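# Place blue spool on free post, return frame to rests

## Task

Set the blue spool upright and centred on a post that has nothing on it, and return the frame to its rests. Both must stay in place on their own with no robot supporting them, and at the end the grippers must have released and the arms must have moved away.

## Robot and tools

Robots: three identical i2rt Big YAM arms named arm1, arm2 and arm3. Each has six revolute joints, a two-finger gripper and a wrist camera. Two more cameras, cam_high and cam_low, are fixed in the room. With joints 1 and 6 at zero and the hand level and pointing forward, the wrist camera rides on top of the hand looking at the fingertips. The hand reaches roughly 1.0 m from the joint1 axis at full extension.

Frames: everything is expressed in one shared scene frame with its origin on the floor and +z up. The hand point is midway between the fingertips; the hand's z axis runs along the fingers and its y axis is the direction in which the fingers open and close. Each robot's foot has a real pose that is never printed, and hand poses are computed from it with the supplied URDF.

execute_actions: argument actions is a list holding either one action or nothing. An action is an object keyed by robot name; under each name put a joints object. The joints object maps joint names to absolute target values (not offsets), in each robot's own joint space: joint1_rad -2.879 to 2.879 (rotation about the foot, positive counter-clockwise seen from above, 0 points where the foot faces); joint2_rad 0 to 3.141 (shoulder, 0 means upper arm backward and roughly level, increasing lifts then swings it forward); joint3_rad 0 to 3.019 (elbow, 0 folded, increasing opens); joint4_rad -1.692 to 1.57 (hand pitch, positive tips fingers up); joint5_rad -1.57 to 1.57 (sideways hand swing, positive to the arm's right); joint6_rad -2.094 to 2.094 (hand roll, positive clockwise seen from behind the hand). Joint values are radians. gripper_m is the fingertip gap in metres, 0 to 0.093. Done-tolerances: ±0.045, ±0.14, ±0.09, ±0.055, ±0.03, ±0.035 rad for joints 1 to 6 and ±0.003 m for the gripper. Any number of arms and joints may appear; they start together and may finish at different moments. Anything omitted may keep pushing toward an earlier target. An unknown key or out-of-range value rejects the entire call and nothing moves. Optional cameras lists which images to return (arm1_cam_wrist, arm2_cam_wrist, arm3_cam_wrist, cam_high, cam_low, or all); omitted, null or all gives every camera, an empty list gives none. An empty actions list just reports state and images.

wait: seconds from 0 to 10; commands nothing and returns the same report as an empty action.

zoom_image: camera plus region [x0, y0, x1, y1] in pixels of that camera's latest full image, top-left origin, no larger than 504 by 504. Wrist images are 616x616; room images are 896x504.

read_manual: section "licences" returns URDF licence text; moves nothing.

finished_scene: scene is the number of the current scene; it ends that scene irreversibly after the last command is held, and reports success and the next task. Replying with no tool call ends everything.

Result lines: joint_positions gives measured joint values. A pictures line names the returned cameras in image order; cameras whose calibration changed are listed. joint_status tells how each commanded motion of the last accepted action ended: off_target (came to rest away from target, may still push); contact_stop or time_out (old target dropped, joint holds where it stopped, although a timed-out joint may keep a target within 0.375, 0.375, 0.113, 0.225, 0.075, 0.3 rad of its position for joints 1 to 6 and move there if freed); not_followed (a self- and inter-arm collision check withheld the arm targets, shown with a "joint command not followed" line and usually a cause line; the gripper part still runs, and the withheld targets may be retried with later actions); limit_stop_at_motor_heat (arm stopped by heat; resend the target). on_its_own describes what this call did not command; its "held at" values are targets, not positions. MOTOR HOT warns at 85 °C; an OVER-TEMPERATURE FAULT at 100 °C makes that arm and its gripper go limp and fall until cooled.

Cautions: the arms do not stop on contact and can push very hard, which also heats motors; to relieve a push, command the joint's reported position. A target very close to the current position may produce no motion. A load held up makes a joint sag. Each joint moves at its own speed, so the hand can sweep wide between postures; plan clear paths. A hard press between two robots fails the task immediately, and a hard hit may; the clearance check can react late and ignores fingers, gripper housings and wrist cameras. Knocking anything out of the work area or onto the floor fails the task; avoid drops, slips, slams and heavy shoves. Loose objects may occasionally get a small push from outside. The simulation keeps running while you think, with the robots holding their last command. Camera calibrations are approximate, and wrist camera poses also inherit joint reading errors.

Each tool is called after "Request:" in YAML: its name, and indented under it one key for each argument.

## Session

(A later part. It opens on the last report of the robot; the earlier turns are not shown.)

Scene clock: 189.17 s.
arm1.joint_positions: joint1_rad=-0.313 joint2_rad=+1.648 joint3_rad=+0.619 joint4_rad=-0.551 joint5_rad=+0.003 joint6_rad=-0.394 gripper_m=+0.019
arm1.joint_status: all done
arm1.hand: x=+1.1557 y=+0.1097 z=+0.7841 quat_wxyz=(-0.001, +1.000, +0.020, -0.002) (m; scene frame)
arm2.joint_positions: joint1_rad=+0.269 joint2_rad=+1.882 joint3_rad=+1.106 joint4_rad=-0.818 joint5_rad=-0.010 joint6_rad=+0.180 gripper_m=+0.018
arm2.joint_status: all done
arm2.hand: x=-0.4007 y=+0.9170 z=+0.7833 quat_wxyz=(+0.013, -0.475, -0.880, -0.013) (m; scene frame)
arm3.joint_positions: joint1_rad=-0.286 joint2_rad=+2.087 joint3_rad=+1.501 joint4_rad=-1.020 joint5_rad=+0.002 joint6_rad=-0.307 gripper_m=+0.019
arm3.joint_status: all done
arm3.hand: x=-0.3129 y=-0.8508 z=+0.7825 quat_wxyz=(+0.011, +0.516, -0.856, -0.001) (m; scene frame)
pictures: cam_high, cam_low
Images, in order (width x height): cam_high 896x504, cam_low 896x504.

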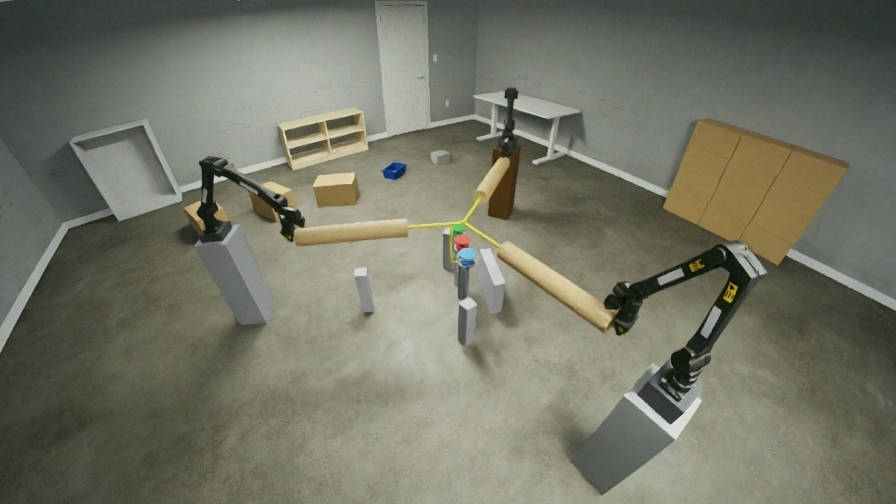

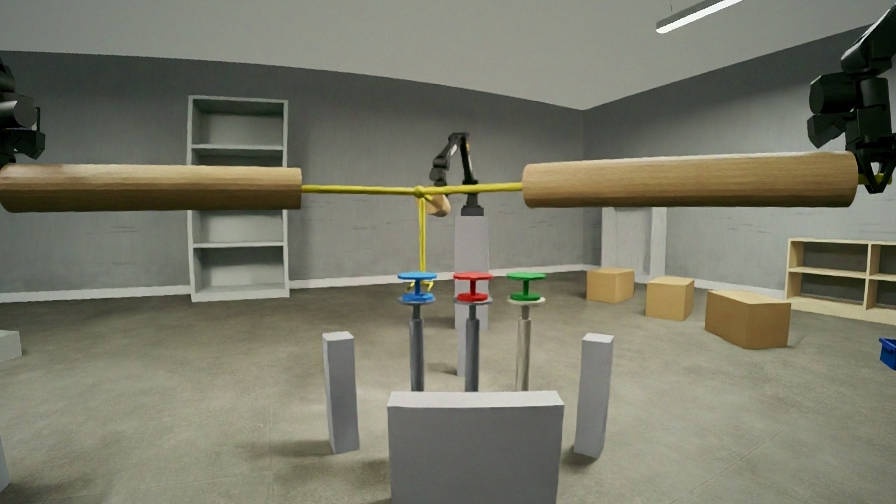

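Request:
execute_actions:
  actions:
    - {"arm1":{"joints":{"joint1_rad":-0.043,"joint2_rad":1.653,"joint3_rad":0.675,"joint4_rad":-0.58,"joint6_rad":-0.125}},"arm2":{"joints":{"joint1_rad":0.121,"joint2_rad":1.942,"joint3_rad":1.305,"joint4_rad":-0.895,"joint6_rad":0.03}},"arm3":{"joints":{"joint1_rad":-0.368,"joint2_rad":1.878,"joint3_rad":1.25,"joint4_rad":-0.913,"joint6_rad":-0.393}}}
  cameras: ["cam_low","cam_high"]

Request:
zoom_image:
  camera: "cam_high"
  region: [425, 210, 505, 290]

Scene clock: 197.10 s.
arm1.joint_positions: joint1_rad=-0.052 joint2_rad=+1.660 joint3_rad=+0.643 joint4_rad=-0.566 joint5_rad=-0.003 joint6_rad=-0.137 gripper_m=+0.019
arm1.joint_status: all done
arm1.hand: x=+1.1294 y=+0.0300 z=+0.7855 quat_wxyz=(+0.001, +1.000, +0.022, -0.001) (m; scene frame)
arm2.joint_positions: joint1_rad=+0.118 joint2_rad=+1.969 joint3_rad=+1.264 joint4_rad=-0.883 joint5_rad=-0.004 joint6_rad=+0.023 gripper_m=+0.018
arm2.joint_status: all done
arm2.hand: x=-0.4286 y=+0.8312 z=+0.7857 quat_wxyz=(+0.010, -0.473, -0.881, -0.010) (m; scene frame)
arm3.joint_positions: joint1_rad=-0.375 joint2_rad=+1.912 joint3_rad=+1.238 joint4_rad=-0.917 joint5_rad=+0.003 joint6_rad=-0.404 gripper_m=+0.019
arm3.joint_status: all done
arm3.hand: x=-0.3338 y=-0.9350 z=+0.7920 quat_wxyz=(+0.005, +0.519, -0.855, -0.003) (m; scene frame)
pictures: cam_high, cam_low
Images, in order (width x height): cam_high 896x504, cam_low 896x504.

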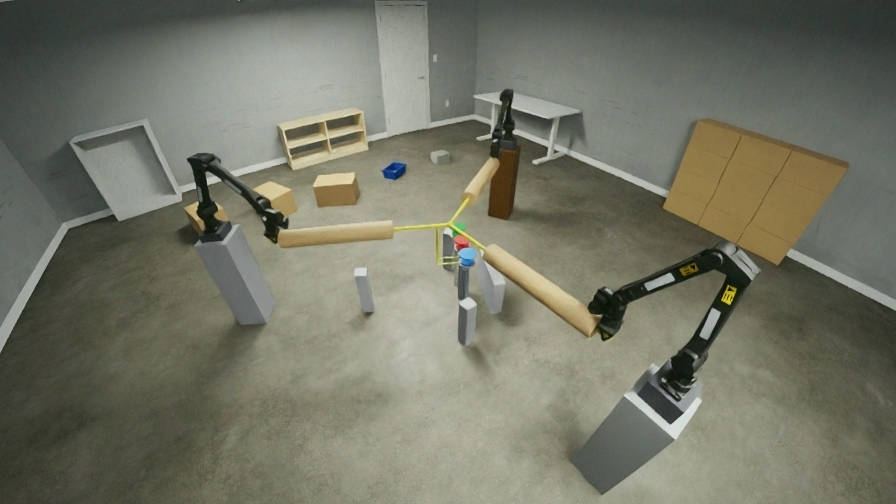

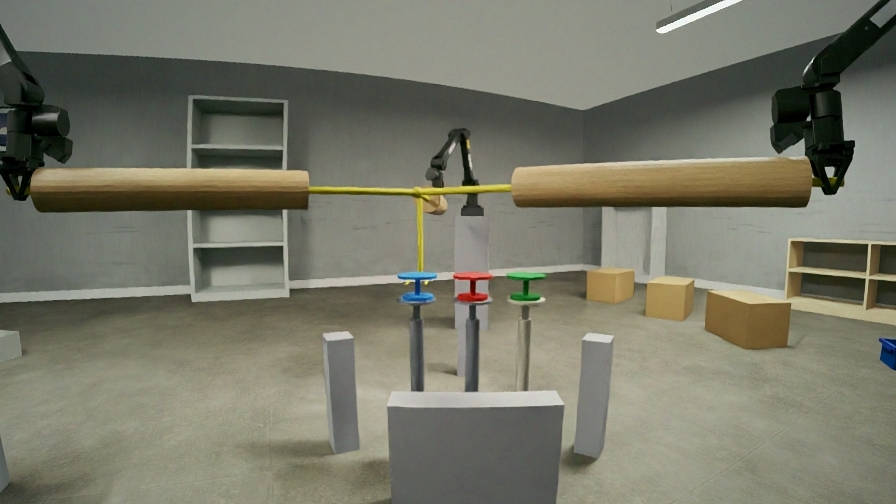

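Region (425, 210, 505, 290) of cam_high's 896x504 image, scaled by 6.300, with more detail than that image has.

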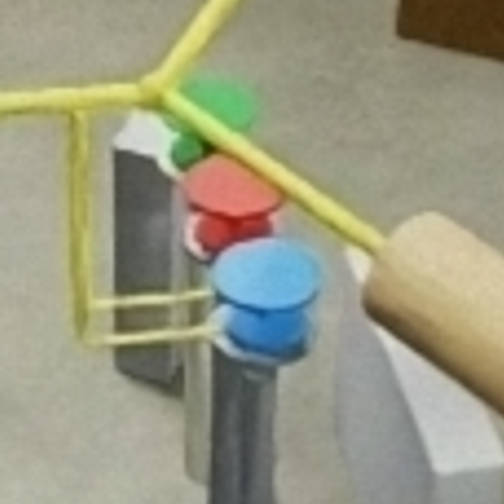

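Request:
execute_actions:
  actions:
    - {"arm1":{"joints":{"joint1_rad":0.104,"joint2_rad":1.962,"joint3_rad":0.918,"joint4_rad":-0.485,"joint6_rad":0.023}},"arm2":{"joints":{"joint1_rad":-0.07,"joint2_rad":2.071,"joint3_rad":1.315,"joint4_rad":-0.772,"joint6_rad":-0.166}},"arm3":{"joints":{"joint1_rad":-0.327,"joint2_rad":1.829,"joint3_rad":0.902,"joint4_rad":-0.628,"joint6_rad":-0.357}}}
  cameras: ["cam_low","cam_high"]

Scene clock: 205.83 s.
arm1.joint_positions: joint1_rad=+0.093 joint2_rad=+1.986 joint3_rad=+0.895 joint4_rad=-0.494 joint5_rad=-0.004 joint6_rad=+0.007 gripper_m=+0.019
arm1.joint_status: all done
arm1.hand: x=+1.0388 y=-0.0209 z=+0.7208 quat_wxyz=(+0.001, +1.000, +0.022, +0.000) (m; scene frame)
arm2.joint_positions: joint1_rad=-0.081 joint2_rad=+2.110 joint3_rad=+1.272 joint4_rad=-0.764 joint5_rad=+0.001 joint6_rad=-0.176 gripper_m=+0.018
arm2.joint_status: all done
arm2.hand: x=-0.5174 y=+0.7777 z=+0.7161 quat_wxyz=(+0.016, -0.472, -0.881, -0.014) (m; scene frame)
arm3.joint_positions: joint1_rad=-0.336 joint2_rad=+1.866 joint3_rad=+0.892 joint4_rad=-0.631 joint5_rad=+0.004 joint6_rad=-0.366 gripper_m=+0.019
arm3.joint_status: all done
arm3.hand: x=-0.4228 y=-0.9867 z=+0.7221 quat_wxyz=(+0.011, +0.520, -0.854, -0.001) (m; scene frame)
pictures: cam_high, cam_low
Images, in order (width x height): cam_high 896x504, cam_low 896x504.

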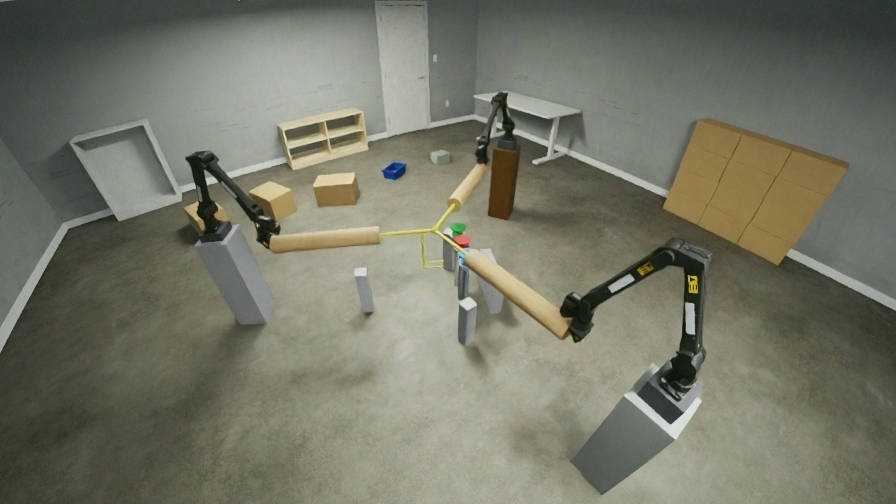

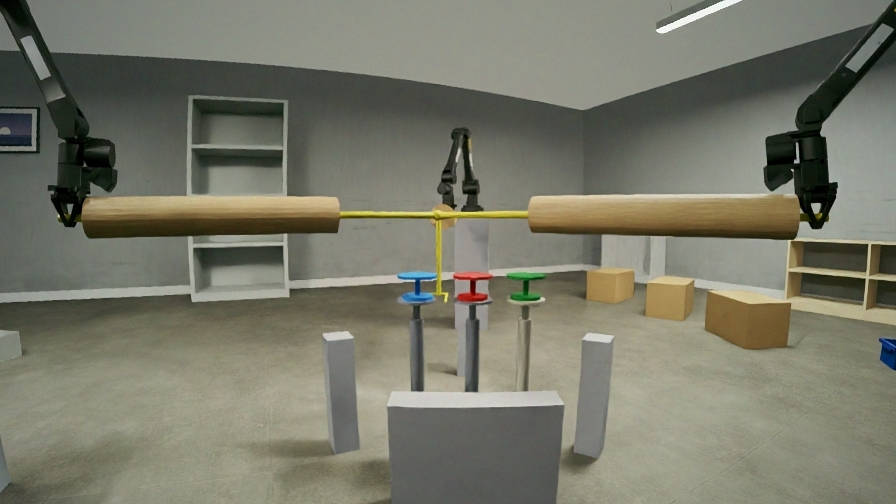

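Request:
execute_actions:
  actions:
    - {"arm1":{"joints":{"joint1_rad":0.122,"joint2_rad":2.259,"joint3_rad":1.234,"joint4_rad":-0.52,"joint6_rad":0.04}},"arm2":{"joints":{"joint1_rad":-0.24,"joint2_rad":2.197,"joint3_rad":1.248,"joint4_rad":-0.6,"joint6_rad":-0.336}},"arm3":{"joints":{"joint1_rad":-0.171,"joint2_rad":1.952,"joint3_rad":0.687,"joint4_rad":-0.303,"joint6_rad":-0.202}}}
  cameras: ["cam_low"]

Scene clock: 210.27 s.
arm1.joint_positions: joint1_rad=+0.115 joint2_rad=+2.284 joint3_rad=+1.209 joint4_rad=-0.509 joint5_rad=-0.005 joint6_rad=+0.035 gripper_m=+0.019
arm1.joint_status: all done
arm1.hand: x=+0.9491 y=-0.0367 z=+0.6475 quat_wxyz=(+0.001, +1.000, +0.019, +0.000) (m; scene frame)
arm2.joint_positions: joint1_rad=-0.247 joint2_rad=+2.240 joint3_rad=+1.234 joint4_rad=-0.598 joint5_rad=+0.001 joint6_rad=-0.340 gripper_m=+0.018
arm2.joint_status: all done
arm2.hand: x=-0.6037 y=+0.7665 z=+0.6421 quat_wxyz=(+0.016, -0.473, -0.881, -0.017) (m; scene frame)
arm3.joint_positions: joint1_rad=-0.169 joint2_rad=+1.965 joint3_rad=+0.678 joint4_rad=-0.313 joint5_rad=+0.005 joint6_rad=-0.198 gripper_m=+0.019
arm3.joint_status: all done
arm3.hand: x=-0.5172 y=-0.9971 z=+0.6516 quat_wxyz=(+0.008, +0.520, -0.854, +0.001) (m; scene frame)
pictures: cam_low
Images, in order (width x height): cam_low 896x504.

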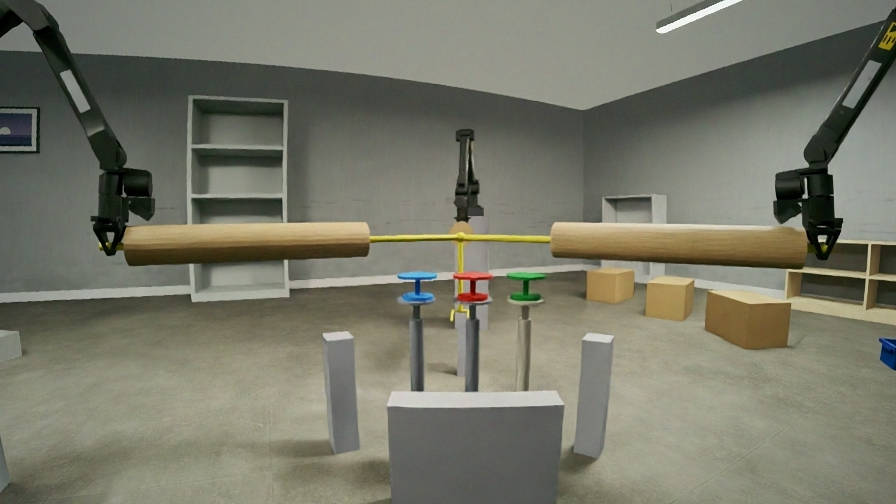

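Request:
execute_actions:
  actions:
    - {"arm1":{"joints":{"joint2_rad":2.485,"joint3_rad":1.415,"joint4_rad":-0.459}},"arm2":{"joints":{"joint1_rad":-0.306,"joint2_rad":2.375,"joint3_rad":1.313,"joint4_rad":-0.46,"joint6_rad":-0.402}},"arm3":{"joints":{"joint1_rad":-0.101,"joint2_rad":2.214,"joint3_rad":0.687,"joint4_rad":-0.037,"joint6_rad":-0.133}}}
  cameras: ["cam_low","cam_high"]

Scene clock: 214.53 s.
arm1.joint_positions: joint1_rad=+0.115 joint2_rad=+2.518 joint3_rad=+1.387 joint4_rad=-0.457 joint5_rad=-0.004 joint6_rad=+0.035 gripper_m=+0.019
arm1.joint_status: all done
arm1.hand: x=+0.9206 y=-0.0385 z=+0.5620 quat_wxyz=(+0.001, +1.000, +0.019, +0.002) (m; scene frame)
arm2.joint_positions: joint1_rad=-0.305 joint2_rad=+2.421 joint3_rad=+1.283 joint4_rad=-0.460 joint5_rad=+0.001 joint6_rad=-0.398 gripper_m=+0.018
arm2.joint_status: all done
arm2.hand: x=-0.6329 y=+0.7631 z=+0.5617 quat_wxyz=(+0.013, -0.474, -0.881, -0.015) (m; scene frame)
arm3.joint_positions: joint1_rad=-0.106 joint2_rad=+2.231 joint3_rad=+0.681 joint4_rad=-0.048 joint5_rad=+0.002 joint6_rad=-0.133 gripper_m=+0.019
arm3.joint_status: all done
arm3.hand: x=-0.5457 y=-0.9996 z=+0.5702 quat_wxyz=(+0.006, +0.519, -0.855, +0.001) (m; scene frame)
pictures: cam_high, cam_low
Images, in order (width x height): cam_high 896x504, cam_low 896x504.

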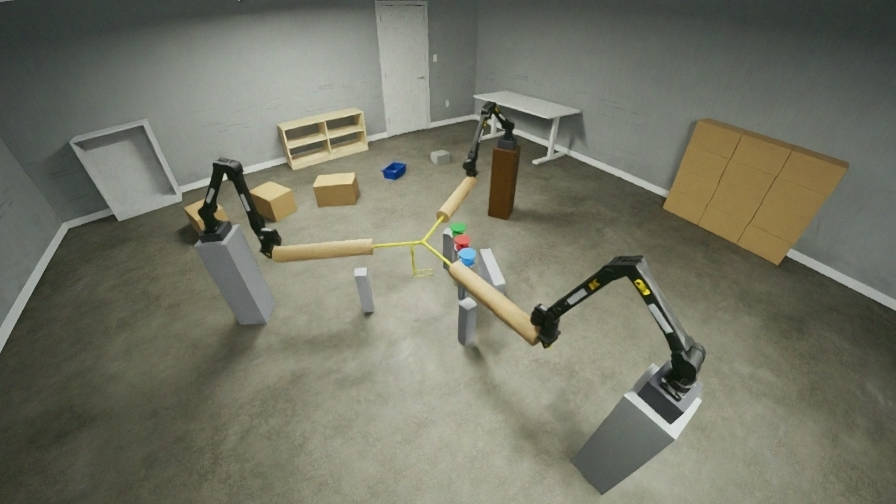

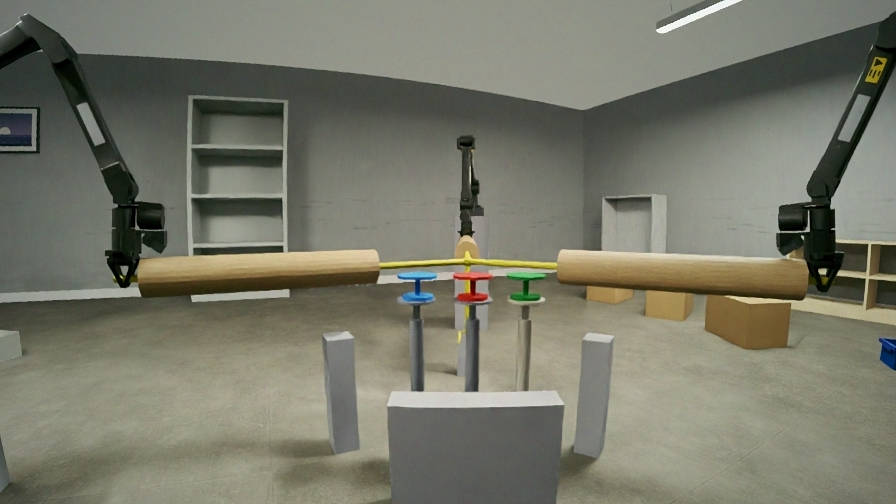

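Request:
execute_actions:
  actions:
    - {"arm1":{"joints":{"joint1_rad":0.1,"joint2_rad":2.664,"joint3_rad":1.516,"joint4_rad":-0.383,"joint6_rad":0.018}},"arm2":{"joints":{"joint1_rad":-0.298,"joint2_rad":2.563,"joint3_rad":1.405,"joint4_rad":-0.364,"joint6_rad":-0.395}},"arm3":{"joints":{"joint1_rad":-0.116,"joint2_rad":2.474,"joint3_rad":0.818,"joint4_rad":0.106,"joint6_rad":-0.148}}}
  cameras: ["cam_low","cam_high"]

Scene clock: 220.93 s.
arm1.joint_positions: joint1_rad=+0.103 joint2_rad=+2.699 joint3_rad=+1.487 joint4_rad=-0.383 joint5_rad=-0.001 joint6_rad=+0.022 gripper_m=+0.019
arm1.joint_status: all done
arm1.hand: x=+0.9249 y=-0.0312 z=+0.4849 quat_wxyz=(-0.001, +1.000, +0.020, +0.006) (m; scene frame)
arm2.joint_positions: joint1_rad=-0.296 joint2_rad=+2.611 joint3_rad=+1.376 joint4_rad=-0.367 joint5_rad=+0.000 joint6_rad=-0.391 gripper_m=+0.018
arm2.joint_status: all done
arm2.hand: x=-0.6290 y=+0.7684 z=+0.4823 quat_wxyz=(+0.014, -0.473, -0.881, -0.017) (m; scene frame)
arm3.joint_positions: joint1_rad=-0.110 joint2_rad=+2.498 joint3_rad=+0.813 joint4_rad=+0.091 joint5_rad=+0.003 joint6_rad=-0.136 gripper_m=+0.019
arm3.joint_status: all done
arm3.hand: x=-0.5402 y=-0.9935 z=+0.4882 quat_wxyz=(+0.005, +0.518, -0.855, +0.000) (m; scene frame)
pictures: cam_high, cam_low
Images, in order (width x height): cam_high 896x504, cam_low 896x504.

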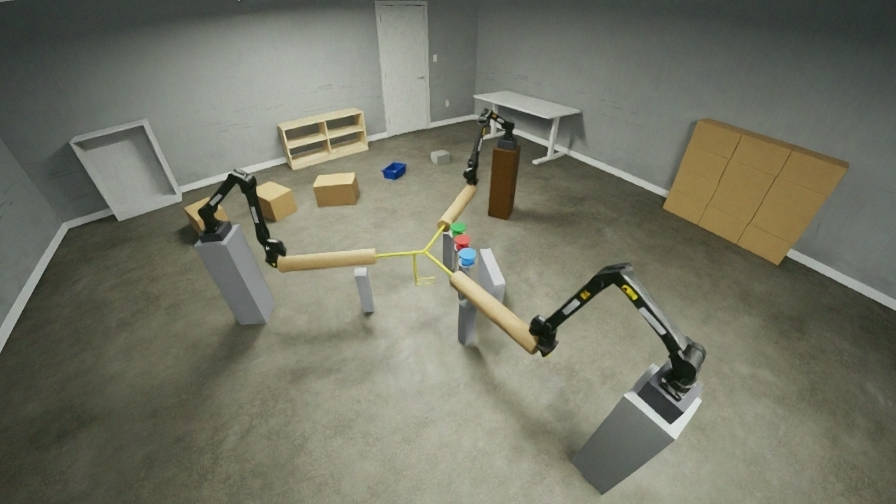

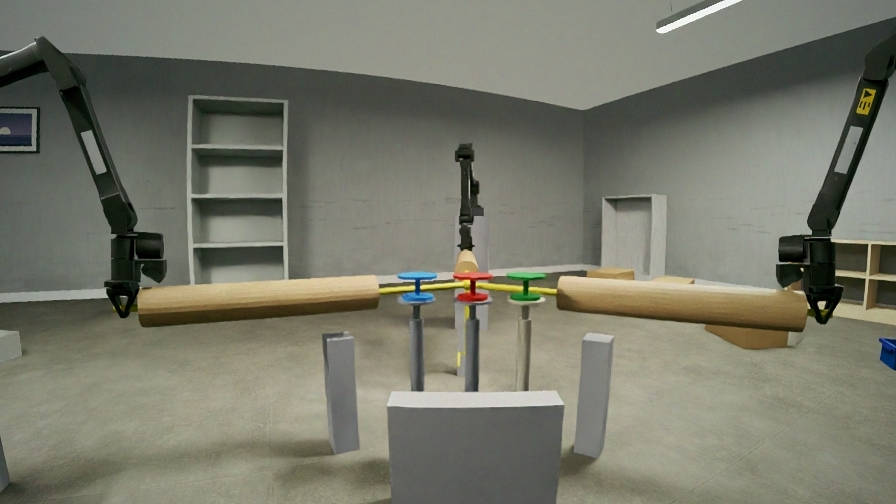

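Request:
execute_actions:
  actions:
    - {"arm1":{"joints":{"joint1_rad":0.107,"joint2_rad":2.849,"joint3_rad":1.662,"joint4_rad":-0.343}},"arm2":{"joints":{"joint1_rad":-0.302,"joint2_rad":2.748,"joint3_rad":1.536,"joint4_rad":-0.308}},"arm3":{"joints":{"joint1_rad":-0.112,"joint2_rad":2.691,"joint3_rad":0.946,"joint4_rad":0.187}}}
  cameras: ["cam_low","cam_high"]

Request:
zoom_image:
  camera: "cam_low"
  region: [290, 250, 650, 380]

Scene clock: 223.63 s.
arm1.joint_positions: joint1_rad=+0.103 joint2_rad=+2.881 joint3_rad=+1.635 joint4_rad=-0.346 joint5_rad=-0.002 joint6_rad=+0.021 gripper_m=+0.019
arm1.joint_status: all done
arm1.hand: x=+0.9230 y=-0.0313 z=+0.4119 quat_wxyz=(-0.001, +1.000, +0.020, +0.004) (m; scene frame)
arm2.joint_positions: joint1_rad=-0.300 joint2_rad=+2.789 joint3_rad=+1.510 joint4_rad=-0.317 joint5_rad=+0.000 joint6_rad=-0.395 gripper_m=+0.018
arm2.joint_status: all done
arm2.hand: x=-0.6310 y=+0.7659 z=+0.4109 quat_wxyz=(+0.012, -0.473, -0.881, -0.015) (m; scene frame)
arm3.joint_positions: joint1_rad=-0.111 joint2_rad=+2.712 joint3_rad=+0.944 joint4_rad=+0.174 joint5_rad=+0.005 joint6_rad=-0.137 gripper_m=+0.019
arm3.joint_status: all done
arm3.hand: x=-0.5410 y=-0.9945 z=+0.4160 quat_wxyz=(+0.004, +0.518, -0.855, +0.001) (m; scene frame)
pictures: cam_high, cam_low
Images, in order (width x height): cam_high 896x504, cam_low 896x504.

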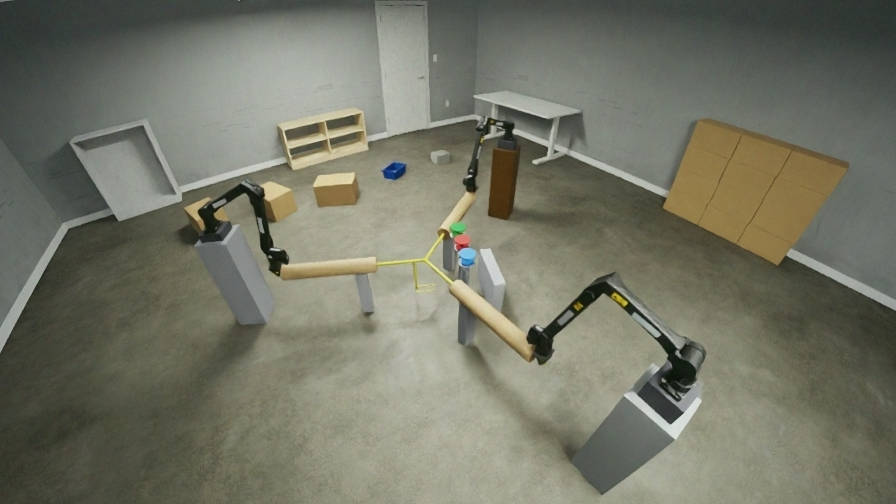

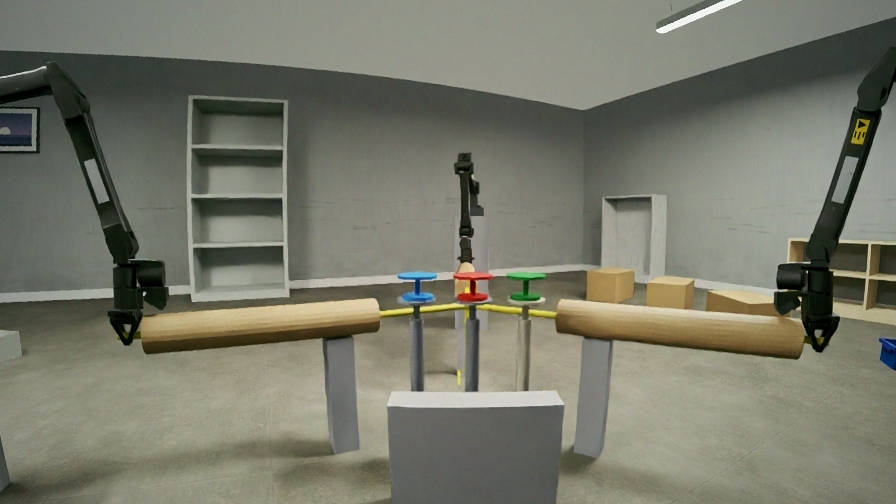

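Region (290, 250, 650, 380) of cam_low's 896x504 image, scaled by 1.400, with more detail than that image has; it fills the top 182 rows of this view, and the rest is white.

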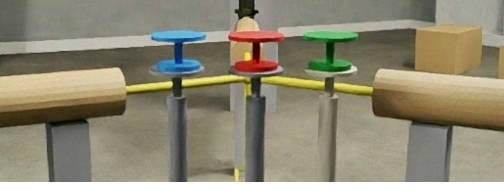

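Request:
execute_actions:
  actions:
    - {"arm1":{"joints":{"joint2_rad":2.868,"joint3_rad":1.645,"gripper_m":0.06}},"arm2":{"joints":{"joint2_rad":2.772,"joint3_rad":1.518,"gripper_m":0.06}},"arm3":{"joints":{"joint2_rad":2.705,"joint3_rad":0.94,"joint4_rad":0.174,"gripper_m":0.06}}}
  cameras: ["cam_low"]

Request:
execute_actions:
  actions:
    - {"arm1":{"joints":{"joint2_rad":2.25,"joint3_rad":1.15}},"arm2":{"joints":{"joint2_rad":2.15,"joint3_rad":1.03}},"arm3":{"joints":{"joint2_rad":2.08,"joint3_rad":0.55}}}
  cameras: ["cam_low","cam_high"]

Request:
zoom_image:
  camera: "cam_low"
  region: [370, 240, 470, 330]

Request:
zoom_image:
  camera: "cam_high"
  region: [435, 215, 505, 285]

Scene clock: 226.93 s.
arm1.joint_positions: joint1_rad=+0.103 joint2_rad=+2.881 joint3_rad=+1.635 joint4_rad=-0.346 joint5_rad=-0.002 joint6_rad=+0.021 gripper_m=+0.060
arm1.joint_status: all done
arm1.hand: x=+0.9230 y=-0.0313 z=+0.4119 quat_wxyz=(-0.001, +1.000, +0.020, +0.004) (m; scene frame)
arm2.joint_positions: joint1_rad=-0.300 joint2_rad=+2.788 joint3_rad=+1.510 joint4_rad=-0.316 joint5_rad=+0.000 joint6_rad=-0.395 gripper_m=+0.060
arm2.joint_status: all done
arm2.hand: x=-0.6308 y=+0.7649 z=+0.4115 quat_wxyz=(+0.011, -0.473, -0.881, -0.014) (m; scene frame)
arm3.joint_positions: joint1_rad=-0.111 joint2_rad=+2.712 joint3_rad=+0.944 joint4_rad=+0.174 joint5_rad=+0.004 joint6_rad=-0.137 gripper_m=+0.060
arm3.joint_status: all done
arm3.hand: x=-0.5410 y=-0.9945 z=+0.4161 quat_wxyz=(+0.004, +0.518, -0.855, +0.001) (m; scene frame)
pictures: cam_low
Images, in order (width x height): cam_low 896x504.

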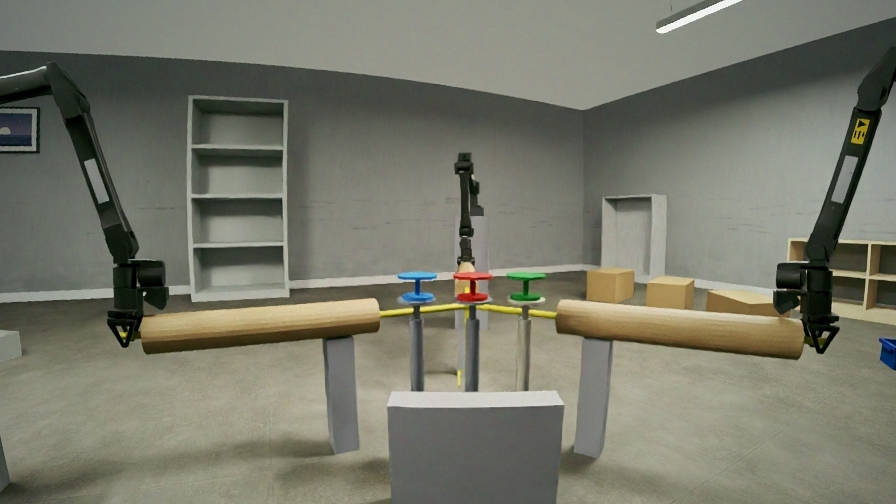

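Scene clock: 228.37 s.
arm1.joint_positions: joint1_rad=+0.103 joint2_rad=+2.242 joint3_rad=+1.154 joint4_rad=-0.346 joint5_rad=-0.002 joint6_rad=+0.021 gripper_m=+0.060
arm1.joint_status: all done
arm1.hand: x=+0.9270 y=-0.0317 z=+0.6598 quat_wxyz=(+0.003, +0.997, +0.020, -0.075) (m; scene frame)
arm2.joint_positions: joint1_rad=-0.300 joint2_rad=+2.143 joint3_rad=+1.031 joint4_rad=-0.313 joint5_rad=+0.000 joint6_rad=-0.395 gripper_m=+0.060
arm2.joint_status: all done
arm2.hand: x=-0.6334 y=+0.7781 z=+0.6514 quat_wxyz=(-0.042, -0.472, -0.879, +0.051) (m; scene frame)
arm3.joint_positions: joint1_rad=-0.111 joint2_rad=+2.079 joint3_rad=+0.555 joint4_rad=+0.174 joint5_rad=+0.004 joint6_rad=-0.137 gripper_m=+0.060
arm3.joint_status: all done
arm3.hand: x=-0.5282 y=-0.9787 z=+0.6169 quat_wxyz=(-0.107, +0.514, -0.850, -0.047) (m; scene frame)
pictures: cam_high, cam_low
Images, in order (width x height): cam_high 896x504, cam_low 896x504.

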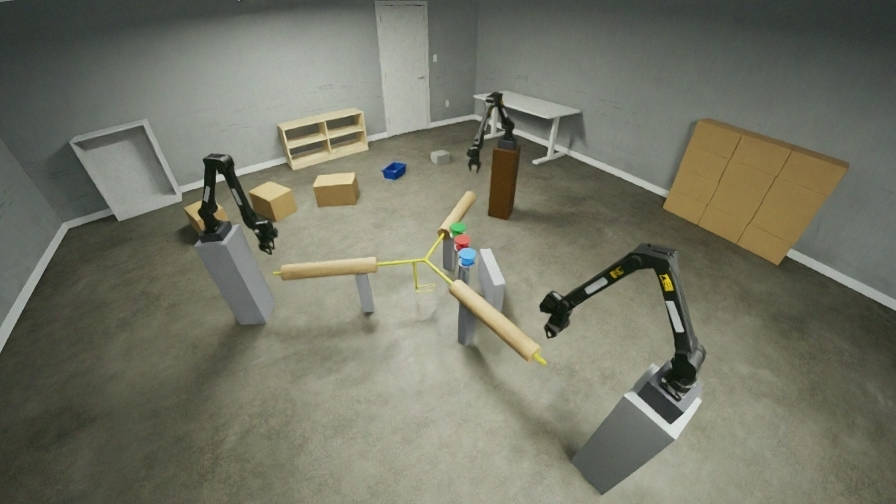

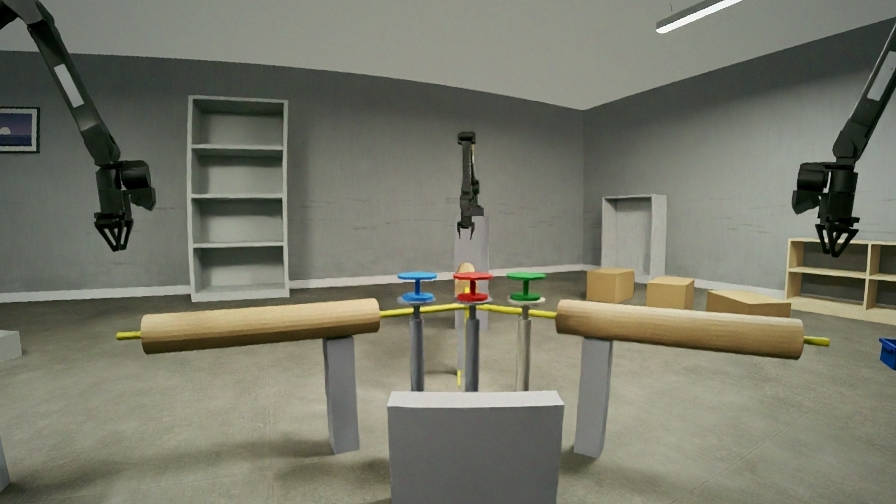

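Region (370, 240, 470, 330) of cam_low's 896x504 image, scaled by 5.040, with more detail than that image has; it fills the top 454 rows of this view, and the rest is white.

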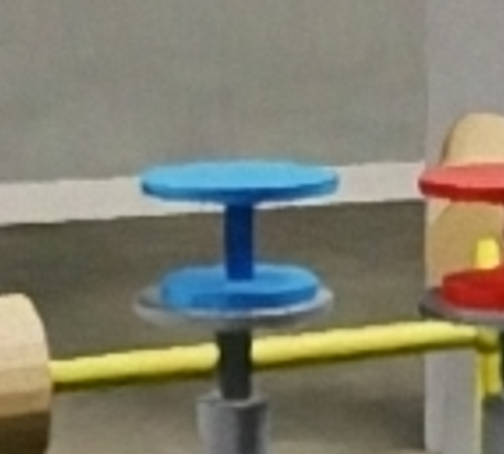

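Region (435, 215, 505, 285) of cam_high's 896x504 image, scaled by 7.200, with more detail than that image has.

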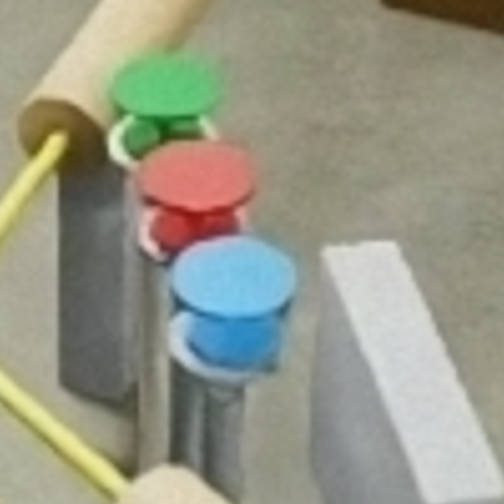

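Request:
finished_scene:
  scene: 2

The scene is finished: the task was done.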